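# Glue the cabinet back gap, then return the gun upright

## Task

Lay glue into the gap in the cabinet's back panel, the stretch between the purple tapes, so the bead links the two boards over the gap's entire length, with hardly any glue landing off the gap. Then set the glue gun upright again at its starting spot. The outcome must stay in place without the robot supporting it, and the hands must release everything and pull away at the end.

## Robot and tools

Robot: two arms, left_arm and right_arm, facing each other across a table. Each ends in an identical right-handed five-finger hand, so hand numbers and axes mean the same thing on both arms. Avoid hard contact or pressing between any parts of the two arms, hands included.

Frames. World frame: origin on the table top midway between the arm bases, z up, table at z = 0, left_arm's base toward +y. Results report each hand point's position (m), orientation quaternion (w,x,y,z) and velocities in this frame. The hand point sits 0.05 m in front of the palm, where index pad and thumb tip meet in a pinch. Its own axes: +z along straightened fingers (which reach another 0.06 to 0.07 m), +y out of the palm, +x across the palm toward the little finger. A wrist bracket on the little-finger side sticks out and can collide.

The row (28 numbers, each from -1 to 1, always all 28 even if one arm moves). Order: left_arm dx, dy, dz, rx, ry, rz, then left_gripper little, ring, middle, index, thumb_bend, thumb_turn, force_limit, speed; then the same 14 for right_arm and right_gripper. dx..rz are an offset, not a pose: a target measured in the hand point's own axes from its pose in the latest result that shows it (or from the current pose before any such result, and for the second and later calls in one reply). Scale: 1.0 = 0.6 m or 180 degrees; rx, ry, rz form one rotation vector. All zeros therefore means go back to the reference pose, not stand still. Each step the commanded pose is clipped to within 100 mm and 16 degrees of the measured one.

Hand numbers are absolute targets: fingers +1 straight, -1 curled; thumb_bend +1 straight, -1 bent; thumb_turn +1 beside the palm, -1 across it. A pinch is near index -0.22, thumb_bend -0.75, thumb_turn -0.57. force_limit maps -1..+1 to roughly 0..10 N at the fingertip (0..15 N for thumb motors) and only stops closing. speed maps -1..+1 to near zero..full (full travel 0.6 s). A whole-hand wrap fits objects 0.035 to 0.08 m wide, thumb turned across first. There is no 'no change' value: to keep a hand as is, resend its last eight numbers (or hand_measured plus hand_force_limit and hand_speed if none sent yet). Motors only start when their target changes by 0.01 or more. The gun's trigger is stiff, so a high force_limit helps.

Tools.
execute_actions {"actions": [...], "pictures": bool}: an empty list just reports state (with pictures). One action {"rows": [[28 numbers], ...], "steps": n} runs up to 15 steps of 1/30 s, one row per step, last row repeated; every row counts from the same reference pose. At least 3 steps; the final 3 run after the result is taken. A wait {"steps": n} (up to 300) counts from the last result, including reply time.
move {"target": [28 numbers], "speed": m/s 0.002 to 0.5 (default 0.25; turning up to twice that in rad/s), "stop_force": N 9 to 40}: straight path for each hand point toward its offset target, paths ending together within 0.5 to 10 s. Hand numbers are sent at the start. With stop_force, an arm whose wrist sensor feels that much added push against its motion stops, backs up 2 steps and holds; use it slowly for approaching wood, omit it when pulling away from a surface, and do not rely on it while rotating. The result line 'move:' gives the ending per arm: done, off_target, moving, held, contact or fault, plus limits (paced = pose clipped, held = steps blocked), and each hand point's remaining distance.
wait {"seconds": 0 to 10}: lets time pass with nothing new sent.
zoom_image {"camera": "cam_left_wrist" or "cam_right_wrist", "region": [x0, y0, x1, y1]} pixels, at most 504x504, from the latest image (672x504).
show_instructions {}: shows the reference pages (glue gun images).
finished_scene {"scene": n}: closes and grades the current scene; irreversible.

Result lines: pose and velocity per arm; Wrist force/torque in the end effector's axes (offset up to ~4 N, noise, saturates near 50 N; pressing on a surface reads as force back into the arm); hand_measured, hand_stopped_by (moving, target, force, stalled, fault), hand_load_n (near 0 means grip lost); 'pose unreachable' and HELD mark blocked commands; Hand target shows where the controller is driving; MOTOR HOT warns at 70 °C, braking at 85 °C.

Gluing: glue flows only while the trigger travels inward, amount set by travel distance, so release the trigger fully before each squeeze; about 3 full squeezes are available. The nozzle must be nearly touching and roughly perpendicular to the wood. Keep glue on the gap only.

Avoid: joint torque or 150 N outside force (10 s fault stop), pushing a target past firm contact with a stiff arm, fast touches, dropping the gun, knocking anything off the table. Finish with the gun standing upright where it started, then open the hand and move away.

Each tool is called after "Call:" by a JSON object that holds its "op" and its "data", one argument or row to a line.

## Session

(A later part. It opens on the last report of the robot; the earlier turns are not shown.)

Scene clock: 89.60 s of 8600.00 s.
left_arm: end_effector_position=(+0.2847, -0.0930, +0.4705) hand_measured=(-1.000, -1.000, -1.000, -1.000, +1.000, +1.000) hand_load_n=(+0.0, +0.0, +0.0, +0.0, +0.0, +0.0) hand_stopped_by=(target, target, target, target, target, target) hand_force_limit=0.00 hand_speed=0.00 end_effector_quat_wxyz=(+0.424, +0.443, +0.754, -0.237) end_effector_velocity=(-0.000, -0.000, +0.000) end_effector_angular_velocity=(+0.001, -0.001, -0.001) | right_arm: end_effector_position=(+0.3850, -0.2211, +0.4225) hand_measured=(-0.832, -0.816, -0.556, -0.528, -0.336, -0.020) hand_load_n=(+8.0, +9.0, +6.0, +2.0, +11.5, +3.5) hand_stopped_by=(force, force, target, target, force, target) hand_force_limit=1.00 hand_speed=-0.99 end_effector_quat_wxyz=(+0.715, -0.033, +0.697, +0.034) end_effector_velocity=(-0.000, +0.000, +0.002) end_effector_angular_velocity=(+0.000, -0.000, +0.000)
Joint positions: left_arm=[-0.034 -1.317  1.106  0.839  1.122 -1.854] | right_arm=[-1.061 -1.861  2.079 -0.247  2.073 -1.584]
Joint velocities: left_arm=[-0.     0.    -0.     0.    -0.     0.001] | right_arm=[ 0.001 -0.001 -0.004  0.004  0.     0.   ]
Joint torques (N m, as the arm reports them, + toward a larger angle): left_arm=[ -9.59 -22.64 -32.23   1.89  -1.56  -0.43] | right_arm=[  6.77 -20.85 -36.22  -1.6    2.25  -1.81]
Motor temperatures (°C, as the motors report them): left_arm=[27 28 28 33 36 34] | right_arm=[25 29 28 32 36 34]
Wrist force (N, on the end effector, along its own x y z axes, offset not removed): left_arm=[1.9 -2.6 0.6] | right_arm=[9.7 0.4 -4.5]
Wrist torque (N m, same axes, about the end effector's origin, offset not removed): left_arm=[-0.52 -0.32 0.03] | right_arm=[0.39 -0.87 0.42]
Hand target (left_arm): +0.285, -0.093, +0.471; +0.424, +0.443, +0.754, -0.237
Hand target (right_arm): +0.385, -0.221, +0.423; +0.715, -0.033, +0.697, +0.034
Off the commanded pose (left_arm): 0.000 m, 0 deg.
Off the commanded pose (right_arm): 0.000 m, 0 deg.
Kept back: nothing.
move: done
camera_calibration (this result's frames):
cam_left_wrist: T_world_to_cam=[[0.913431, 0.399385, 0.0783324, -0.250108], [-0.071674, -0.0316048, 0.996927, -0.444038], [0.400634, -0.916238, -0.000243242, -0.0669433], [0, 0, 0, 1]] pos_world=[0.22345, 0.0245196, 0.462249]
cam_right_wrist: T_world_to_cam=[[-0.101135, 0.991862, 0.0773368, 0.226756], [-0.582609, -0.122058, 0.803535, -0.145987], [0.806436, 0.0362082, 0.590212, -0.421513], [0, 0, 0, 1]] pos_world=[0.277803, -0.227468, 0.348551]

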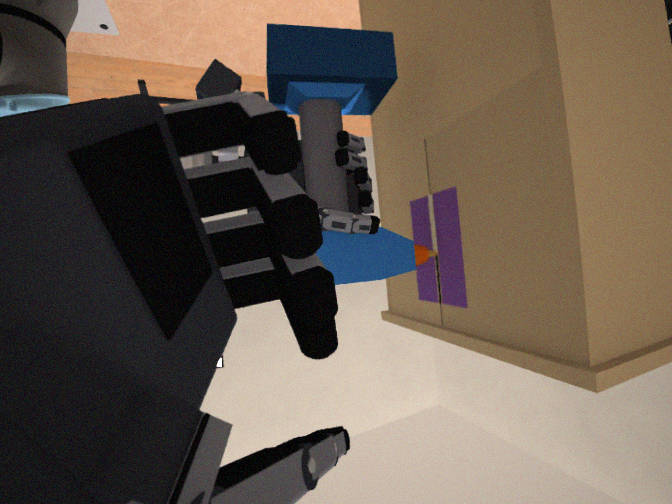

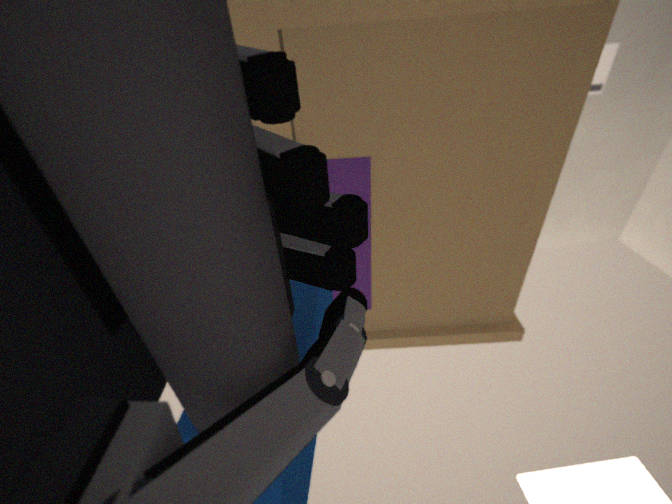

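Call:
{"op": "move", "data": {
  "target": [0,0,0,0,0,0,-1,-1,-1,-1,1,1,0,0, -0.0417,0.002,-0.0003,0,0,0,-1,-1,-0.65,-0.62,-1,-0.02,1,-0.987],
  "speed": 0.006
}}

Call:
{"op": "zoom_image", "data": {
  "camera": "cam_left_wrist",
  "region": [390,235,480,325]
}}

Scene clock: 94.20 s of 8600.00 s.
left_arm: end_effector_position=(+0.2847, -0.0930, +0.4705) hand_measured=(-1.000, -1.000, -1.000, -1.000, +1.000, +1.000) hand_load_n=(+0.0, +0.0, +0.0, +0.0, +0.0, +0.0) hand_stopped_by=(target, target, target, target, target, target) hand_force_limit=0.00 hand_speed=0.00 end_effector_quat_wxyz=(+0.424, +0.443, +0.754, -0.237) end_effector_velocity=(-0.000, -0.000, -0.000) end_effector_angular_velocity=(+0.001, -0.000, -0.000) | right_arm: end_effector_position=(+0.3841, -0.2200, +0.4473) hand_measured=(-0.832, -0.816, -0.648, -0.620, -0.336, -0.020) hand_load_n=(+7.5, +8.5, +6.5, +3.0, +10.5, +3.0) hand_stopped_by=(force, force, target, target, force, target) hand_force_limit=1.00 hand_speed=-0.99 end_effector_quat_wxyz=(+0.715, -0.033, +0.697, +0.034) end_effector_velocity=(+0.000, +0.000, +0.002) end_effector_angular_velocity=(-0.000, +0.000, +0.001)
Joint positions: left_arm=[-0.034 -1.317  1.106  0.839  1.122 -1.854] | right_arm=[-1.056 -1.872  2.022 -0.179  2.079 -1.585]
Joint velocities: left_arm=[-0.     0.     0.001  0.    -0.    -0.   ] | right_arm=[-0.    -0.    -0.004  0.005 -0.001 -0.   ]
Joint torques (N m, as the arm reports them, + toward a larger angle): left_arm=[ -8.72 -22.38 -32.23   2.24  -1.59  -0.29] | right_arm=[  8.49 -21.62 -34.18  -1.05   2.33  -1.74]
Motor temperatures (°C, as the motors report them): left_arm=[27 28 28 33 36 34] | right_arm=[25 29 28 32 36 34]
Wrist force (N, on the end effector, along its own x y z axes, offset not removed): left_arm=[4.9 -1.2 1.0] | right_arm=[9.1 0.7 1.5]
Wrist torque (N m, same axes, about the end effector's origin, offset not removed): left_arm=[-0.30 -0.85 0.40] | right_arm=[0.17 -0.66 0.44]
Hand target (left_arm): +0.285, -0.093, +0.471; +0.424, +0.443, +0.754, -0.237
Hand target (right_arm): +0.384, -0.220, +0.448; +0.715, -0.033, +0.697, +0.034
Off the commanded pose (left_arm): 0.000 m, 0 deg.
Off the commanded pose (right_arm): 0.000 m, 0 deg.
Kept back: nothing.
move: done
camera_calibration (this result's frames):
cam_left_wrist: T_world_to_cam=[[0.913431, 0.399385, 0.0783323, -0.250108], [-0.0716739, -0.0316047, 0.996927, -0.444038], [0.400633, -0.916238, -0.00024317, -0.0669433], [0, 0, 0, 1]] pos_world=[0.22345, 0.0245196, 0.462249]
cam_right_wrist: T_world_to_cam=[[-0.101137, 0.991861, 0.0773476, 0.223647], [-0.582614, -0.122068, 0.80353, -0.166332], [0.806432, 0.0362028, 0.590218, -0.435446], [0, 0, 0, 1]] pos_world=[0.276869, -0.226366, 0.373362]

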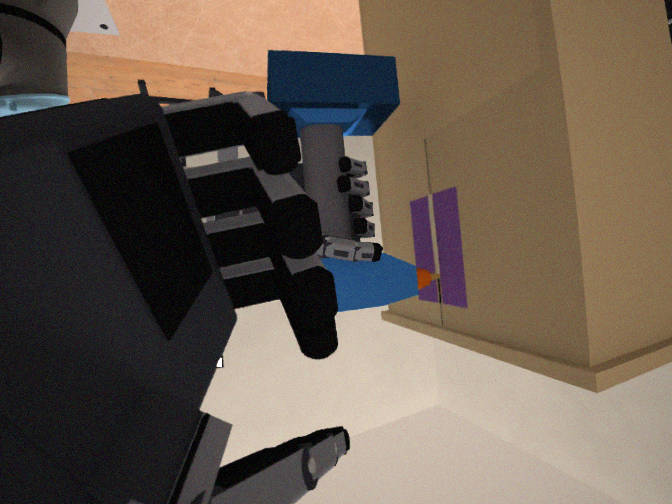

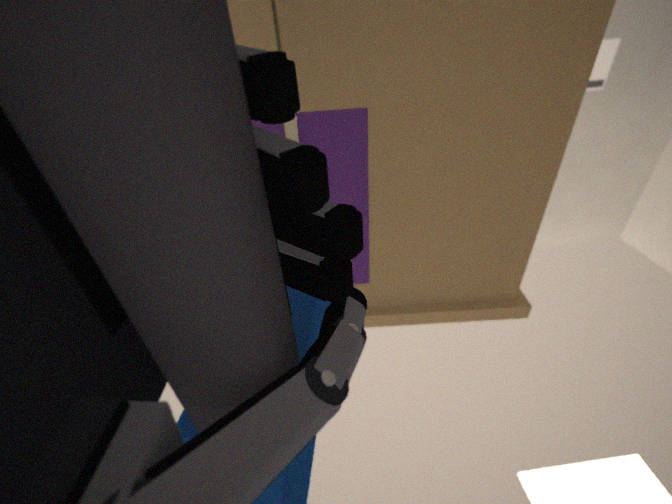

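Region (390, 235, 480, 325) of cam_left_wrist's 672x504 image, scaled by 5.600, with more detail than that image has.

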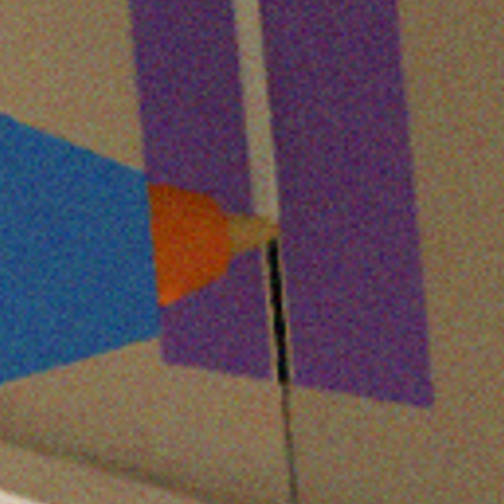

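Call:
{"op": "move", "data": {
  "target": [0,0,0,0,0,0,-1,-1,-1,-1,1,1,0,0, 0.0042,0,0,0,0,0,-1,-1,-0.65,-0.62,-1,-0.02,1,-0.987],
  "speed": 0.006
}}

Call:
{"op": "move", "data": {
  "target": [0,0,0,0,0,0,-1,-1,-1,-1,1,1,0,0, -0.0283,0.0012,0.0003,0,0,0,-1,-1,-0.72,-0.69,-1,-0.02,1,-0.9856],
  "speed": 0.006
}}

Call:
{"op": "zoom_image", "data": {
  "camera": "cam_left_wrist",
  "region": [390,235,480,325]
}}

Scene clock: 95.13 s of 8600.00 s.
left_arm: end_effector_position=(+0.2847, -0.0930, +0.4705) hand_measured=(-1.000, -1.000, -1.000, -1.000, +1.000, +1.000) hand_load_n=(+0.0, +0.0, +0.0, +0.0, +0.0, +0.0) hand_stopped_by=(target, target, target, target, target, target) hand_force_limit=0.00 hand_speed=0.00 end_effector_quat_wxyz=(+0.424, +0.443, +0.754, -0.237) end_effector_velocity=(+0.000, +0.000, -0.000) end_effector_angular_velocity=(+0.000, +0.000, +0.000) | right_arm: end_effector_position=(+0.3841, -0.2199, +0.4450) hand_measured=(-0.832, -0.816, -0.648, -0.620, -0.336, -0.020) hand_load_n=(+7.5, +8.5, +6.5, +3.0, +10.5, +3.0) hand_stopped_by=(force, force, target, target, force, target) hand_force_limit=1.00 hand_speed=-0.99 end_effector_quat_wxyz=(+0.715, -0.033, +0.697, +0.034) end_effector_velocity=(-0.001, +0.001, -0.002) end_effector_angular_velocity=(-0.001, +0.001, +0.001)
Joint positions: left_arm=[-0.034 -1.317  1.106  0.839  1.122 -1.854] | right_arm=[-1.056 -1.871  2.027 -0.186  2.079 -1.585]
Joint velocities: left_arm=[ 0.  0.  0. -0.  0. -0.] | right_arm=[ 0.002  0.001  0.004 -0.003  0.     0.   ]
Joint torques (N m, as the arm reports them, + toward a larger angle): left_arm=[ -8.78 -22.27 -31.65   1.83  -1.5   -0.31] | right_arm=[ -7.96  -6.47 -12.16  -4.97  -1.57  -1.56]
Motor temperatures (°C, as the motors report them): left_arm=[27 28 28 33 36 34] | right_arm=[25 29 28 32 36 34]
Wrist force (N, on the end effector, along its own x y z axes, offset not removed): left_arm=[4.2 -0.7 -1.0] | right_arm=[8.8 1.5 3.0]
Wrist torque (N m, same axes, about the end effector's origin, offset not removed): left_arm=[-0.01 -0.65 0.09] | right_arm=[0.13 -0.57 0.45]
Hand target (left_arm): +0.285, -0.093, +0.471; +0.424, +0.443, +0.754, -0.237
Hand target (right_arm): +0.384, -0.220, +0.445; +0.715, -0.033, +0.697, +0.034
Off the commanded pose (left_arm): 0.000 m, 0 deg.
Off the commanded pose (right_arm): 0.000 m, 0 deg.
Kept back: nothing.
move: done
camera_calibration (this result's frames):
cam_left_wrist: T_world_to_cam=[[0.913431, 0.399385, 0.0783323, -0.250108], [-0.0716739, -0.0316048, 0.996927, -0.444038], [0.400633, -0.916238, -0.000243274, -0.0669432], [0, 0, 0, 1]] pos_world=[0.22345, 0.0245196, 0.462249]
cam_right_wrist: T_world_to_cam=[[-0.101135, 0.991862, 0.0773434, 0.223804], [-0.582606, -0.122064, 0.803536, -0.164443], [0.806438, 0.0362051, 0.59021, -0.434083], [0, 0, 0, 1]] pos_world=[0.27689, -0.226339, 0.371026]

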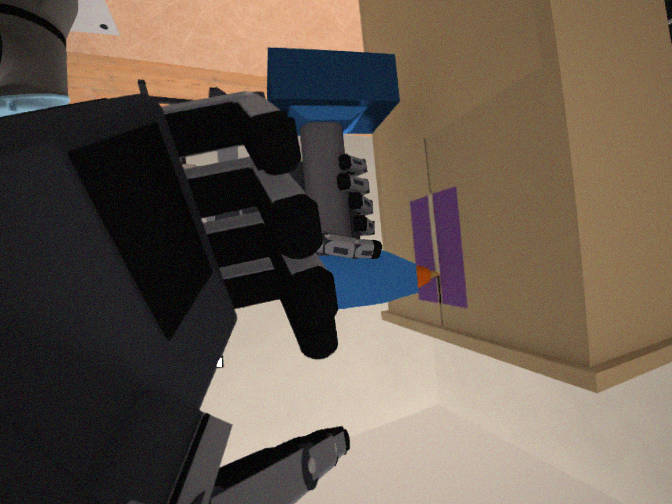

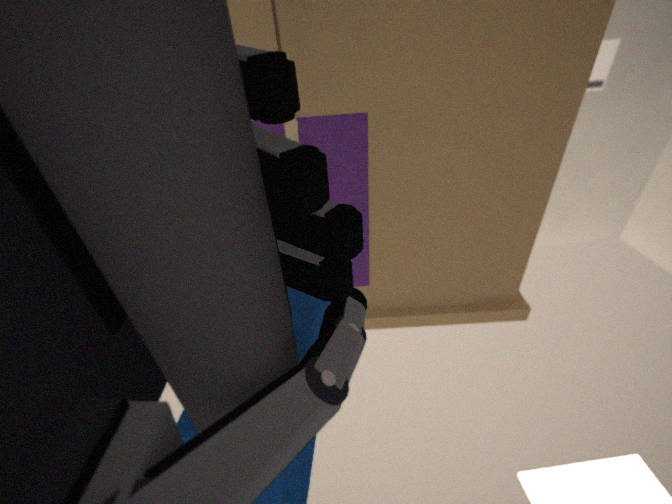

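Scene clock: 98.20 s of 8600.00 s.
left_arm: end_effector_position=(+0.2847, -0.0930, +0.4705) hand_measured=(-1.000, -1.000, -1.000, -1.000, +1.000, +1.000) hand_load_n=(+0.0, +0.0, +0.0, +0.0, +0.0, +0.0) hand_stopped_by=(target, target, target, target, target, target) hand_force_limit=0.00 hand_speed=0.00 end_effector_quat_wxyz=(+0.424, +0.443, +0.754, -0.237) end_effector_velocity=(+0.000, +0.000, +0.000) end_effector_angular_velocity=(-0.001, +0.001, +0.001) | right_arm: end_effector_position=(+0.3838, -0.2193, +0.4618) hand_measured=(-0.832, -0.816, -0.716, -0.688, -0.336, -0.020) hand_load_n=(+5.0, +6.5, +7.0, +4.0, +10.0, +1.5) hand_stopped_by=(force, force, moving, moving, force, target) hand_force_limit=1.00 hand_speed=-0.99 end_effector_quat_wxyz=(+0.715, -0.033, +0.697, +0.034) end_effector_velocity=(+0.000, -0.000, +0.002) end_effector_angular_velocity=(+0.001, -0.001, -0.001)
Joint positions: left_arm=[-0.034 -1.317  1.106  0.839  1.122 -1.854] | right_arm=[-1.053 -1.875  1.987 -0.141  2.081 -1.585]
Joint velocities: left_arm=[ 0.     0.    -0.     0.    -0.    -0.001] | right_arm=[ 0.001 -0.    -0.004  0.003  0.002  0.   ]
Joint torques (N m, as the arm reports them, + toward a larger angle): left_arm=[ -9.05 -23.09 -31.85   1.92  -1.5   -0.33] | right_arm=[  7.39 -21.67 -35.74  -0.97   2.33  -1.91]
Motor temperatures (°C, as the motors report them): left_arm=[27 28 28 33 36 34] | right_arm=[25 29 28 32 36 34]
Wrist force (N, on the end effector, along its own x y z axes, offset not removed): left_arm=[0.5 -0.3 0.3] | right_arm=[10.2 1.5 0.2]
Wrist torque (N m, same axes, about the end effector's origin, offset not removed): left_arm=[-0.15 -0.17 -0.03] | right_arm=[0.34 -0.75 0.53]
Hand target (left_arm): +0.285, -0.093, +0.471; +0.424, +0.443, +0.754, -0.237
Hand target (right_arm): +0.384, -0.219, +0.462; +0.715, -0.033, +0.697, +0.034
Off the commanded pose (left_arm): 0.000 m, 0 deg.
Off the commanded pose (right_arm): 0.000 m, 0 deg.
Kept back: nothing.
move: done
camera_calibration (this result's frames):
cam_left_wrist: T_world_to_cam=[[0.913431, 0.399385, 0.0783322, -0.250108], [-0.0716739, -0.0316044, 0.996927, -0.444038], [0.400633, -0.916238, -0.000242959, -0.0669434], [0, 0, 0, 1]] pos_world=[0.22345, 0.0245196, 0.462249]
cam_right_wrist: T_world_to_cam=[[-0.101138, 0.991861, 0.0773483, 0.221797], [-0.582614, -0.12207, 0.803529, -0.178029], [0.806431, 0.0362035, 0.590218, -0.44375], [0, 0, 0, 1]] pos_world=[0.276564, -0.225659, 0.387805]

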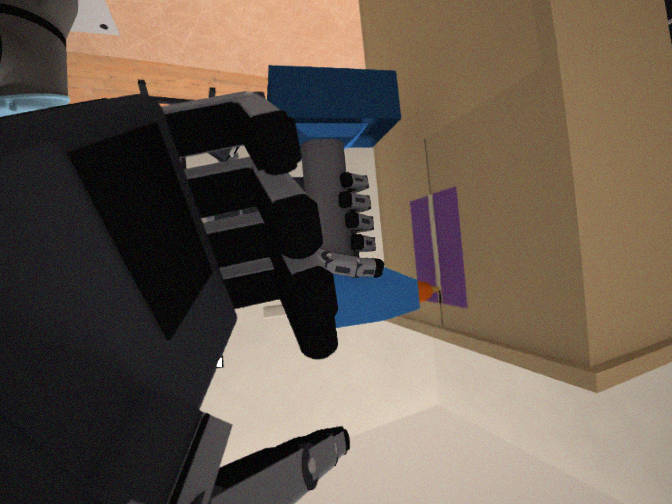

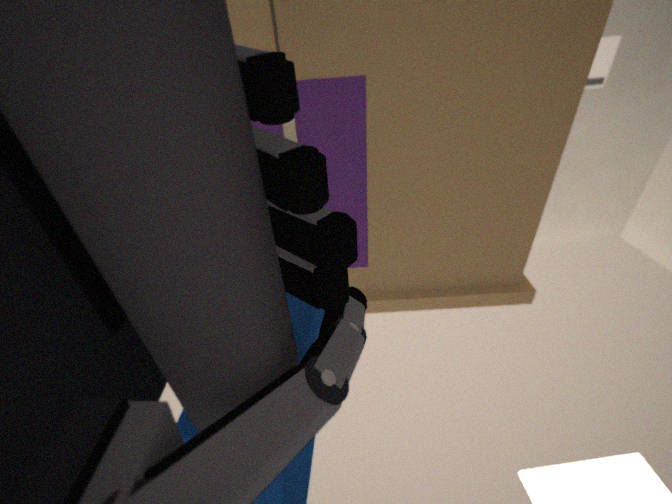

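Region (390, 235, 480, 325) of cam_left_wrist's 672x504 image, scaled by 5.600, with more detail than that image has.

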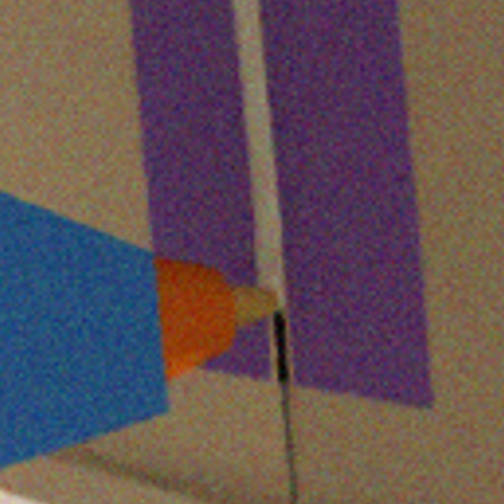

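Call:
{"op": "move", "data": {
  "target": [0,0,0,0,0,0,-1,-1,-1,-1,1,1,0,0, 0.001,0.0016,0,0,0,0,-1,-1,-0.72,-0.69,-1,-0.02,1,-0.9856],
  "speed": 0.004
}}

Call:
{"op": "move", "data": {
  "target": [0,0,0,0,0,0,-1,-1,-1,-1,1,1,0,0, -0.0243,0.001,0.0002,0,0,0,-1,-1,-0.785,-0.755,-1,-0.02,1,-0.9856],
  "speed": 0.0055
}}

Call:
{"op": "zoom_image", "data": {
  "camera": "cam_left_wrist",
  "region": [390,235,480,325]
}}

Scene clock: 99.13 s of 8600.00 s.
left_arm: end_effector_position=(+0.2847, -0.0930, +0.4705) hand_measured=(-1.000, -1.000, -1.000, -1.000, +1.000, +1.000) hand_load_n=(+0.0, +0.0, +0.0, +0.0, +0.0, +0.0) hand_stopped_by=(target, target, target, target, target, target) hand_force_limit=0.00 hand_speed=0.00 end_effector_quat_wxyz=(+0.424, +0.443, +0.754, -0.237) end_effector_velocity=(-0.000, -0.000, +0.000) end_effector_angular_velocity=(-0.000, +0.000, -0.001) | right_arm: end_effector_position=(+0.3837, -0.2184, +0.4612) hand_measured=(-0.832, -0.816, -0.718, -0.688, -0.336, -0.020) hand_load_n=(+5.0, +6.5, +7.0, +3.5, +10.0, +1.5) hand_stopped_by=(force, force, target, target, force, target) hand_force_limit=1.00 hand_speed=-0.99 end_effector_quat_wxyz=(+0.715, -0.033, +0.697, +0.034) end_effector_velocity=(-0.001, +0.001, -0.001) end_effector_angular_velocity=(-0.000, +0.000, +0.001)
Joint positions: left_arm=[-0.034 -1.317  1.106  0.839  1.122 -1.854] | right_arm=[-1.05  -1.873  1.987 -0.143  2.084 -1.585]
Joint velocities: left_arm=[-0.001 -0.    -0.    -0.     0.    -0.   ] | right_arm=[ 0.003  0.001  0.001 -0.001  0.002 -0.   ]
Joint torques (N m, as the arm reports them, + toward a larger angle): left_arm=[ -8.83 -22.8  -32.84   2.02  -1.5   -0.29] | right_arm=[  7.24  -5.07 -13.3   -4.98   2.23  -1.92]
Motor temperatures (°C, as the motors report them): left_arm=[27 28 28 33 36 34] | right_arm=[25 29 28 32 36 34]
Wrist force (N, on the end effector, along its own x y z axes, offset not removed): left_arm=[2.1 1.8 -0.6] | right_arm=[7.8 1.9 -0.4]
Wrist torque (N m, same axes, about the end effector's origin, offset not removed): left_arm=[0.32 -0.42 0.12] | right_arm=[0.37 -0.62 0.39]
Hand target (left_arm): +0.285, -0.093, +0.471; +0.424, +0.443, +0.754, -0.237
Hand target (right_arm): +0.384, -0.218, +0.461; +0.715, -0.033, +0.697, +0.034
Off the commanded pose (left_arm): 0.000 m, 0 deg.
Off the commanded pose (right_arm): 0.000 m, 0 deg.
Kept back: nothing.
move: done
camera_calibration (this result's frames):
cam_left_wrist: T_world_to_cam=[[0.913431, 0.399385, 0.0783323, -0.250108], [-0.0716739, -0.0316046, 0.996927, -0.444038], [0.400633, -0.916238, -0.000243129, -0.0669434], [0, 0, 0, 1]] pos_world=[0.22345, 0.0245196, 0.462249]
cam_right_wrist: T_world_to_cam=[[-0.10115, 0.991858, 0.0773707, 0.220937], [-0.58263, -0.122096, 0.803514, -0.177528], [0.806418, 0.036197, 0.590237, -0.443421], [0, 0, 0, 1]] pos_world=[0.276497, -0.224763, 0.387276]

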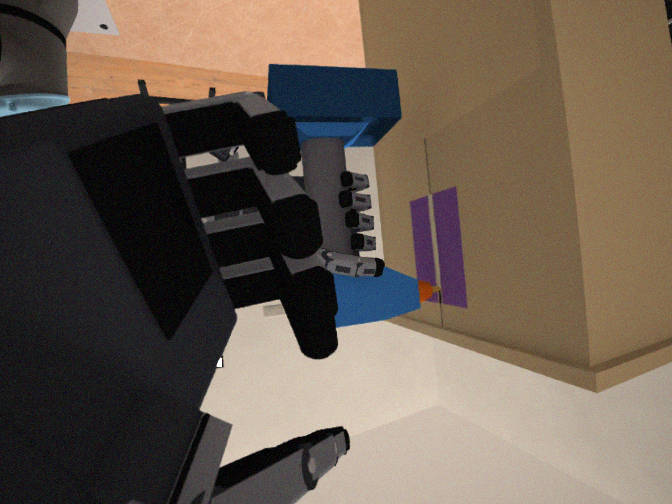

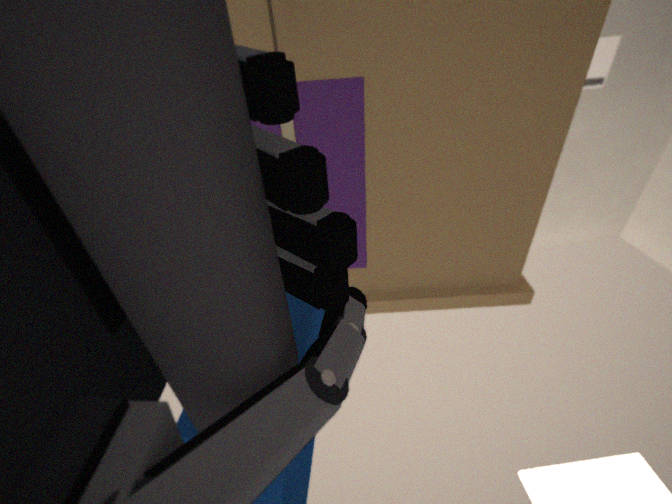

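Scene clock: 102.00 s of 8600.00 s.
left_arm: end_effector_position=(+0.2847, -0.0930, +0.4705) hand_measured=(-1.000, -1.000, -1.000, -1.000, +1.000, +1.000) hand_load_n=(+0.0, +0.0, +0.0, +0.0, +0.0, +0.0) hand_stopped_by=(target, target, target, target, target, target) hand_force_limit=0.00 hand_speed=0.00 end_effector_quat_wxyz=(+0.424, +0.443, +0.754, -0.237) end_effector_velocity=(-0.000, -0.000, -0.000) end_effector_angular_velocity=(-0.000, +0.001, -0.000) | right_arm: end_effector_position=(+0.3834, -0.2178, +0.4756) hand_measured=(-0.832, -0.816, -0.752, -0.740, -0.336, -0.020) hand_load_n=(+3.5, +4.0, +9.5, +10.0, +9.5, +1.0) hand_stopped_by=(force, force, force, force, force, target) hand_force_limit=1.00 hand_speed=-0.99 end_effector_quat_wxyz=(+0.715, -0.033, +0.697, +0.034) end_effector_velocity=(-0.001, +0.001, +0.002) end_effector_angular_velocity=(+0.001, -0.001, +0.003)
Joint positions: left_arm=[-0.034 -1.317  1.106  0.839  1.122 -1.854] | right_arm=[-1.048 -1.876  1.952 -0.106  2.087 -1.585]
Joint velocities: left_arm=[-0.001  0.     0.    -0.    -0.    -0.001] | right_arm=[ 0.001 -0.    -0.004  0.003 -0.002  0.   ]
Joint torques (N m, as the arm reports them, + toward a larger angle): left_arm=[ -8.57 -22.37 -33.01   1.96  -1.37  -0.14] | right_arm=[  7.51 -21.67 -35.75  -0.77   2.31  -1.79]
Motor temperatures (°C, as the motors report them): left_arm=[27 28 28 33 36 34] | right_arm=[25 29 28 32 36 34]
Wrist force (N, on the end effector, along its own x y z axes, offset not removed): left_arm=[1.3 -1.9 -1.0] | right_arm=[8.6 1.3 2.5]
Wrist torque (N m, same axes, about the end effector's origin, offset not removed): left_arm=[-0.32 -0.17 0.02] | right_arm=[0.09 -0.55 0.43]
Hand target (left_arm): +0.285, -0.093, +0.471; +0.424, +0.443, +0.754, -0.237
Hand target (right_arm): +0.383, -0.218, +0.476; +0.715, -0.033, +0.697, +0.034
Off the commanded pose (left_arm): 0.000 m, 0 deg.
Off the commanded pose (right_arm): 0.000 m, 0 deg.
Kept back: nothing.
move: done
camera_calibration (this result's frames):
cam_left_wrist: T_world_to_cam=[[0.913431, 0.399385, 0.0783322, -0.250108], [-0.0716739, -0.0316046, 0.996927, -0.444038], [0.400633, -0.916238, -0.000243137, -0.0669433], [0, 0, 0, 1]] pos_world=[0.22345, 0.0245196, 0.462249]
cam_right_wrist: T_world_to_cam=[[-0.101152, 0.991858, 0.0773748, 0.219234], [-0.582638, -0.122101, 0.803508, -0.189202], [0.806413, 0.0361953, 0.590245, -0.451687], [0, 0, 0, 1]] pos_world=[0.276186, -0.224202, 0.401668]

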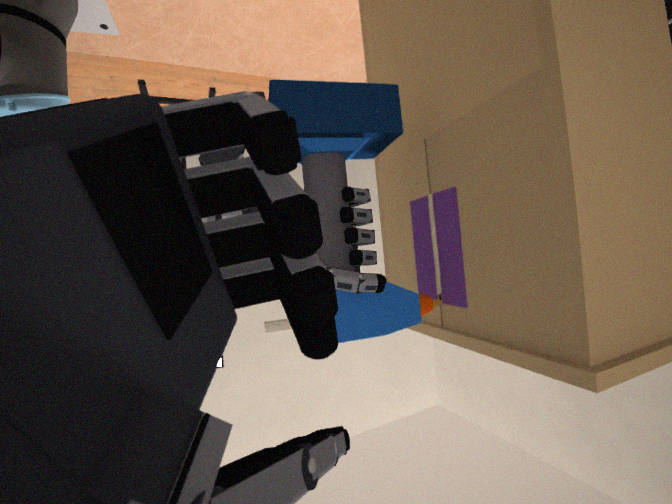

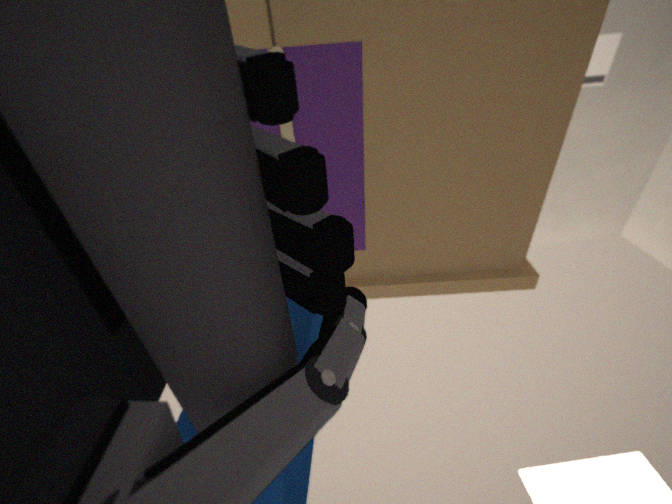

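Region (390, 235, 480, 325) of cam_left_wrist's 672x504 image, scaled by 5.600, with more detail than that image has.

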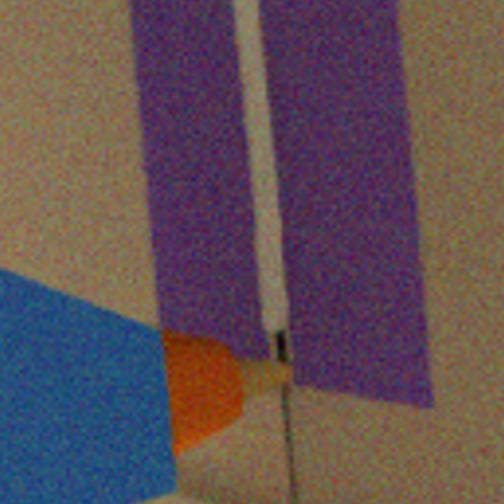

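Call:
{"op": "move", "data": {
  "target": [0,0,0,0,0,0,-1,-1,-1,-1,1,1,0,0, 0,0,-0.005,0,0,0,-0.98,-0.98,-0.785,-0.755,-0.98,-0.02,1,-0.9],
  "speed": 0.006
}}

Call:
{"op": "move", "data": {
  "target": [0,0,0,0,0,0,-1,-1,-1,-1,1,1,0,0, 0,0,0,0,0,0,-0.98,-0.98,0.0,0.05,-0.98,-0.02,1,-0.6],
  "speed": 0.006
}}

Call:
{"op": "move", "data": {
  "target": [0,0,0,0,0,0,-1,-1,-1,-1,1,1,0,0, 0,0,0,0,0,0,-0.98,-0.98,-0.31,-0.27,-0.98,-0.02,1,-0.85],
  "speed": 0.006
}}

Call:
{"op": "zoom_image", "data": {
  "camera": "cam_left_wrist",
  "region": [390,235,480,325]
}}

Scene clock: 103.37 s of 8600.00 s.
left_arm: end_effector_position=(+0.2847, -0.0930, +0.4705) hand_measured=(-1.000, -1.000, -1.000, -1.000, +1.000, +1.000) hand_load_n=(+0.0, +0.0, +0.0, +0.0, +0.0, +0.0) hand_stopped_by=(target, target, target, target, target, target) hand_force_limit=0.00 hand_speed=0.00 end_effector_quat_wxyz=(+0.424, +0.443, +0.754, -0.237) end_effector_velocity=(-0.000, -0.000, +0.000) end_effector_angular_velocity=(+0.000, -0.001, -0.001) | right_arm: end_effector_position=(+0.3804, -0.2181, +0.4756) hand_measured=(-0.874, -0.846, -0.752, -0.740, -0.408, -0.020) hand_load_n=(+11.0, +9.0, +5.5, +7.0, +14.5, +1.0) hand_stopped_by=(force, force, force, force, force, target) hand_force_limit=1.00 hand_speed=-0.90 end_effector_quat_wxyz=(+0.715, -0.033, +0.697, +0.034) end_effector_velocity=(-0.000, +0.000, +0.001) end_effector_angular_velocity=(+0.001, -0.001, +0.001)
Joint positions: left_arm=[-0.034 -1.317  1.106  0.839  1.122 -1.854] | right_arm=[-1.042 -1.88   1.955 -0.104  2.092 -1.585]
Joint velocities: left_arm=[-0.     0.    -0.     0.     0.     0.001] | right_arm=[ 0.001  0.    -0.001 -0.001 -0.    -0.   ]
Joint torques (N m, as the arm reports them, + toward a larger angle): left_arm=[ -9.38 -22.24 -33.17   2.02  -1.6   -0.23] | right_arm=[  8.44 -21.78 -13.63  -1.09   2.34  -1.89]
Motor temperatures (°C, as the motors report them): left_arm=[27 28 28 33 36 34] | right_arm=[25 29 28 32 36 34]
Wrist force (N, on the end effector, along its own x y z axes, offset not removed): left_arm=[0.9 1.1 1.2] | right_arm=[7.9 1.1 1.2]
Wrist torque (N m, same axes, about the end effector's origin, offset not removed): left_arm=[0.11 -0.25 0.17] | right_arm=[0.25 -0.46 0.31]
Hand target (left_arm): +0.285, -0.093, +0.471; +0.424, +0.443, +0.754, -0.237
Hand target (right_arm): +0.380, -0.218, +0.476; +0.715, -0.033, +0.697, +0.034
Off the commanded pose (left_arm): 0.000 m, 0 deg.
Off the commanded pose (right_arm): 0.000 m, 0 deg.
Kept back: nothing.
move: done
camera_calibration (this result's frames):
cam_left_wrist: T_world_to_cam=[[0.913431, 0.399385, 0.0783324, -0.250108], [-0.071674, -0.0316046, 0.996927, -0.444038], [0.400634, -0.916238, -0.000243059, -0.0669434], [0, 0, 0, 1]] pos_world=[0.22345, 0.0245196, 0.462249]
cam_right_wrist: T_world_to_cam=[[-0.101152, 0.991857, 0.0773862, 0.219214], [-0.582632, -0.12211, 0.803511, -0.190919], [0.806417, 0.0361893, 0.590239, -0.449232], [0, 0, 0, 1]] pos_world=[0.273207, -0.224485, 0.401596]

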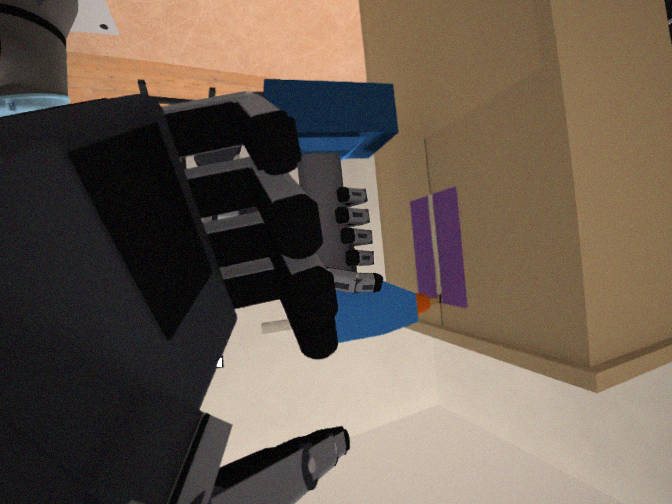

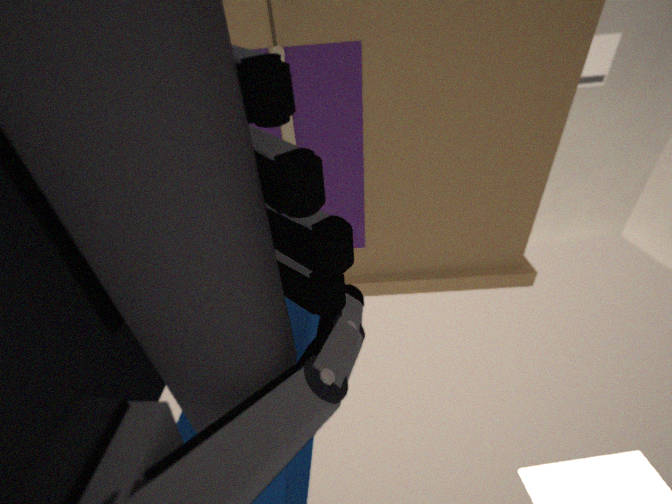

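Scene clock: 104.83 s of 8600.00 s.
left_arm: end_effector_position=(+0.2847, -0.0930, +0.4705) hand_measured=(-1.000, -1.000, -1.000, -1.000, +1.000, +1.000) hand_load_n=(+0.0, +0.0, +0.0, +0.0, +0.0, +0.0) hand_stopped_by=(target, target, target, target, target, target) hand_force_limit=0.00 hand_speed=0.00 end_effector_quat_wxyz=(+0.424, +0.443, +0.754, -0.237) end_effector_velocity=(-0.000, -0.000, +0.000) end_effector_angular_velocity=(+0.000, -0.001, -0.001) | right_arm: end_effector_position=(+0.3804, -0.2181, +0.4756) hand_measured=(-0.874, -0.846, +0.000, +0.050, -0.408, -0.020) hand_load_n=(+9.5, +8.5, +0.0, +0.0, +13.5, +0.0) hand_stopped_by=(force, force, target, target, force, target) hand_force_limit=1.00 hand_speed=-0.60 end_effector_quat_wxyz=(+0.715, -0.033, +0.697, +0.034) end_effector_velocity=(+0.000, -0.000, -0.001) end_effector_angular_velocity=(-0.001, +0.002, -0.001)
Joint positions: left_arm=[-0.034 -1.317  1.106  0.839  1.122 -1.854] | right_arm=[-1.042 -1.88   1.955 -0.104  2.092 -1.585]
Joint velocities: left_arm=[-0.001 -0.     0.    -0.    -0.     0.001] | right_arm=[-0.001  0.    -0.     0.002 -0.     0.   ]
Joint torques (N m, as the arm reports them, + toward a larger angle): left_arm=[ -9.71 -21.4  -33.91   2.    -1.52  -0.21] | right_arm=[  6.34 -19.77 -15.41  -2.02   1.71  -1.63]
Motor temperatures (°C, as the motors report them): left_arm=[27 28 28 33 36 34] | right_arm=[25 29 28 32 36 34]
Wrist force (N, on the end effector, along its own x y z axes, offset not removed): left_arm=[2.6 -2.2 -1.0] | right_arm=[9.4 1.7 0.5]
Wrist torque (N m, same axes, about the end effector's origin, offset not removed): left_arm=[-0.33 -0.31 0.01] | right_arm=[0.33 -0.72 0.46]
Hand target (left_arm): +0.285, -0.093, +0.471; +0.424, +0.443, +0.754, -0.237
Hand target (right_arm): +0.380, -0.218, +0.476; +0.715, -0.033, +0.697, +0.034
Off the commanded pose (left_arm): 0.000 m, 0 deg.
Off the commanded pose (right_arm): 0.000 m, 0 deg.
Kept back: nothing.
move: done
camera_calibration (this result's frames):
cam_left_wrist: T_world_to_cam=[[0.913431, 0.399385, 0.0783322, -0.250108], [-0.0716739, -0.0316047, 0.996927, -0.444038], [0.400634, -0.916238, -0.000243188, -0.0669433], [0, 0, 0, 1]] pos_world=[0.22345, 0.0245196, 0.462249]
cam_right_wrist: T_world_to_cam=[[-0.10115, 0.991857, 0.0773805, 0.219217], [-0.582627, -0.122103, 0.803515, -0.190921], [0.806421, 0.0361917, 0.590233, -0.449226], [0, 0, 0, 1]] pos_world=[0.273204, -0.224486, 0.401593]

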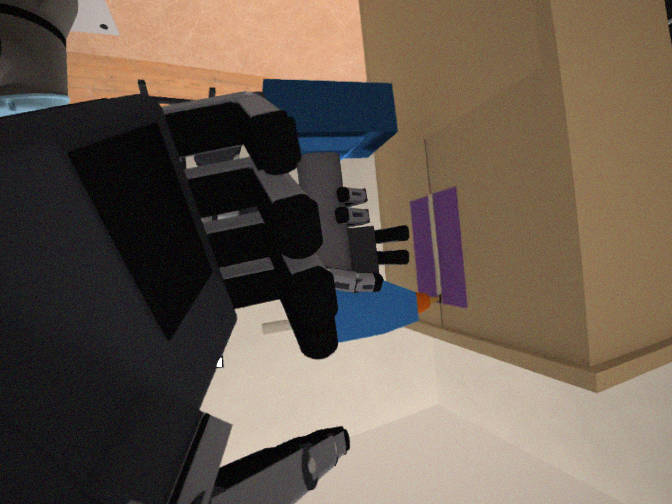

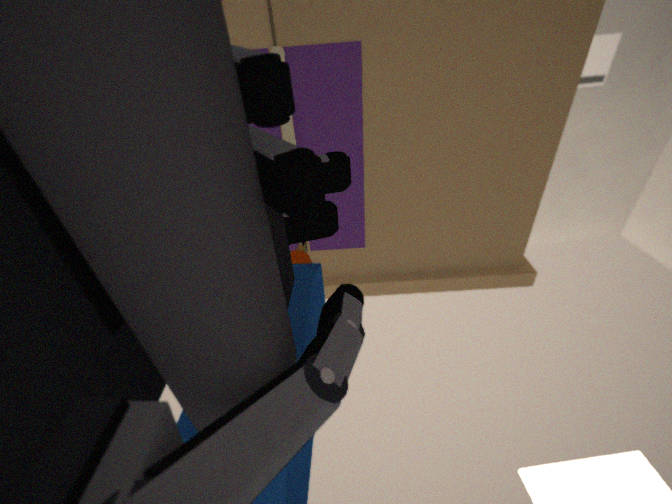

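Scene clock: 106.37 s of 8600.00 s.
left_arm: end_effector_position=(+0.2847, -0.0930, +0.4705) hand_measured=(-1.000, -1.000, -1.000, -1.000, +1.000, +1.000) hand_load_n=(+0.0, +0.0, +0.0, +0.0, +0.0, +0.0) hand_stopped_by=(target, target, target, target, target, target) hand_force_limit=0.00 hand_speed=0.00 end_effector_quat_wxyz=(+0.424, +0.443, +0.754, -0.237) end_effector_velocity=(-0.000, -0.000, +0.000) end_effector_angular_velocity=(-0.001, +0.000, -0.000) | right_arm: end_effector_position=(+0.3804, -0.2181, +0.4756) hand_measured=(-0.874, -0.846, -0.308, -0.268, -0.408, -0.020) hand_load_n=(+8.5, +9.0, +3.0, +3.5, +13.0, -1.5) hand_stopped_by=(force, force, target, target, force, target) hand_force_limit=1.00 hand_speed=-0.85 end_effector_quat_wxyz=(+0.715, -0.033, +0.697, +0.034) end_effector_velocity=(-0.000, +0.000, +0.000) end_effector_angular_velocity=(+0.000, -0.000, +0.001)
Joint positions: left_arm=[-0.034 -1.317  1.106  0.839  1.122 -1.854] | right_arm=[-1.042 -1.88   1.955 -0.104  2.092 -1.585]
Joint velocities: left_arm=[-0.     0.    -0.    -0.    -0.    -0.001] | right_arm=[ 0. -0.  0. -0. -0. -0.]
Joint torques (N m, as the arm reports them, + toward a larger angle): left_arm=[ -8.87 -21.47 -32.3    1.85  -1.47  -0.31] | right_arm=[  5.45 -20.43 -14.12  -1.92   1.66  -1.62]
Motor temperatures (°C, as the motors report them): left_arm=[27 28 28 33 36 34] | right_arm=[25 29 28 32 36 34]
Wrist force (N, on the end effector, along its own x y z axes, offset not removed): left_arm=[2.1 -0.4 0.6] | right_arm=[7.5 1.2 2.3]
Wrist torque (N m, same axes, about the end effector's origin, offset not removed): left_arm=[-0.20 -0.49 0.15] | right_arm=[0.16 -0.48 0.38]
Hand target (left_arm): +0.285, -0.093, +0.471; +0.424, +0.443, +0.754, -0.237
Hand target (right_arm): +0.380, -0.218, +0.476; +0.715, -0.033, +0.697, +0.034
Off the commanded pose (left_arm): 0.000 m, 0 deg.
Off the commanded pose (right_arm): 0.000 m, 0 deg.
Kept back: nothing.
move: done
camera_calibration (this result's frames):
cam_left_wrist: T_world_to_cam=[[0.913431, 0.399385, 0.0783324, -0.250108], [-0.0716739, -0.0316048, 0.996927, -0.444038], [0.400633, -0.916238, -0.000243346, -0.0669432], [0, 0, 0, 1]] pos_world=[0.22345, 0.0245196, 0.462249]
cam_right_wrist: T_world_to_cam=[[-0.10115, 0.991857, 0.0773804, 0.219217], [-0.582627, -0.122103, 0.803515, -0.190921], [0.806421, 0.0361917, 0.590233, -0.449227], [0, 0, 0, 1]] pos_world=[0.273204, -0.224486, 0.401593]

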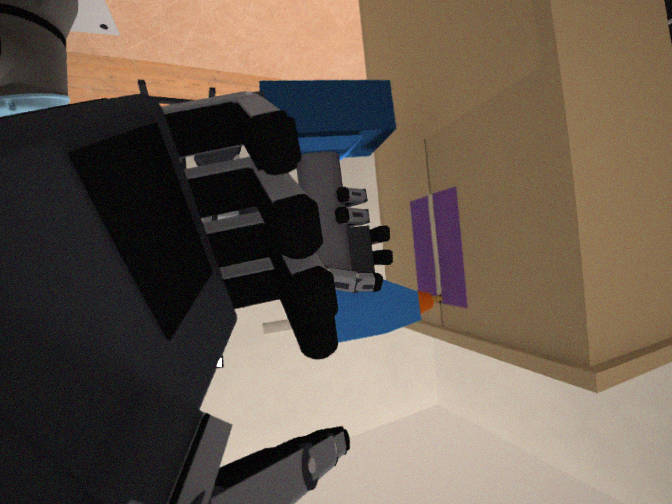

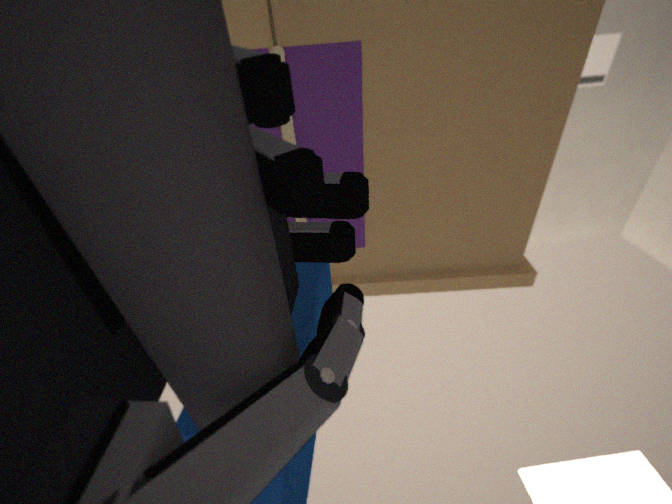

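Region (390, 235, 480, 325) of cam_left_wrist's 672x504 image, scaled by 5.600, with more detail than that image has.

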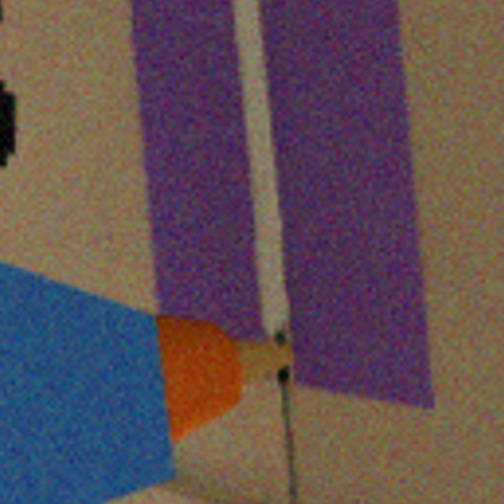

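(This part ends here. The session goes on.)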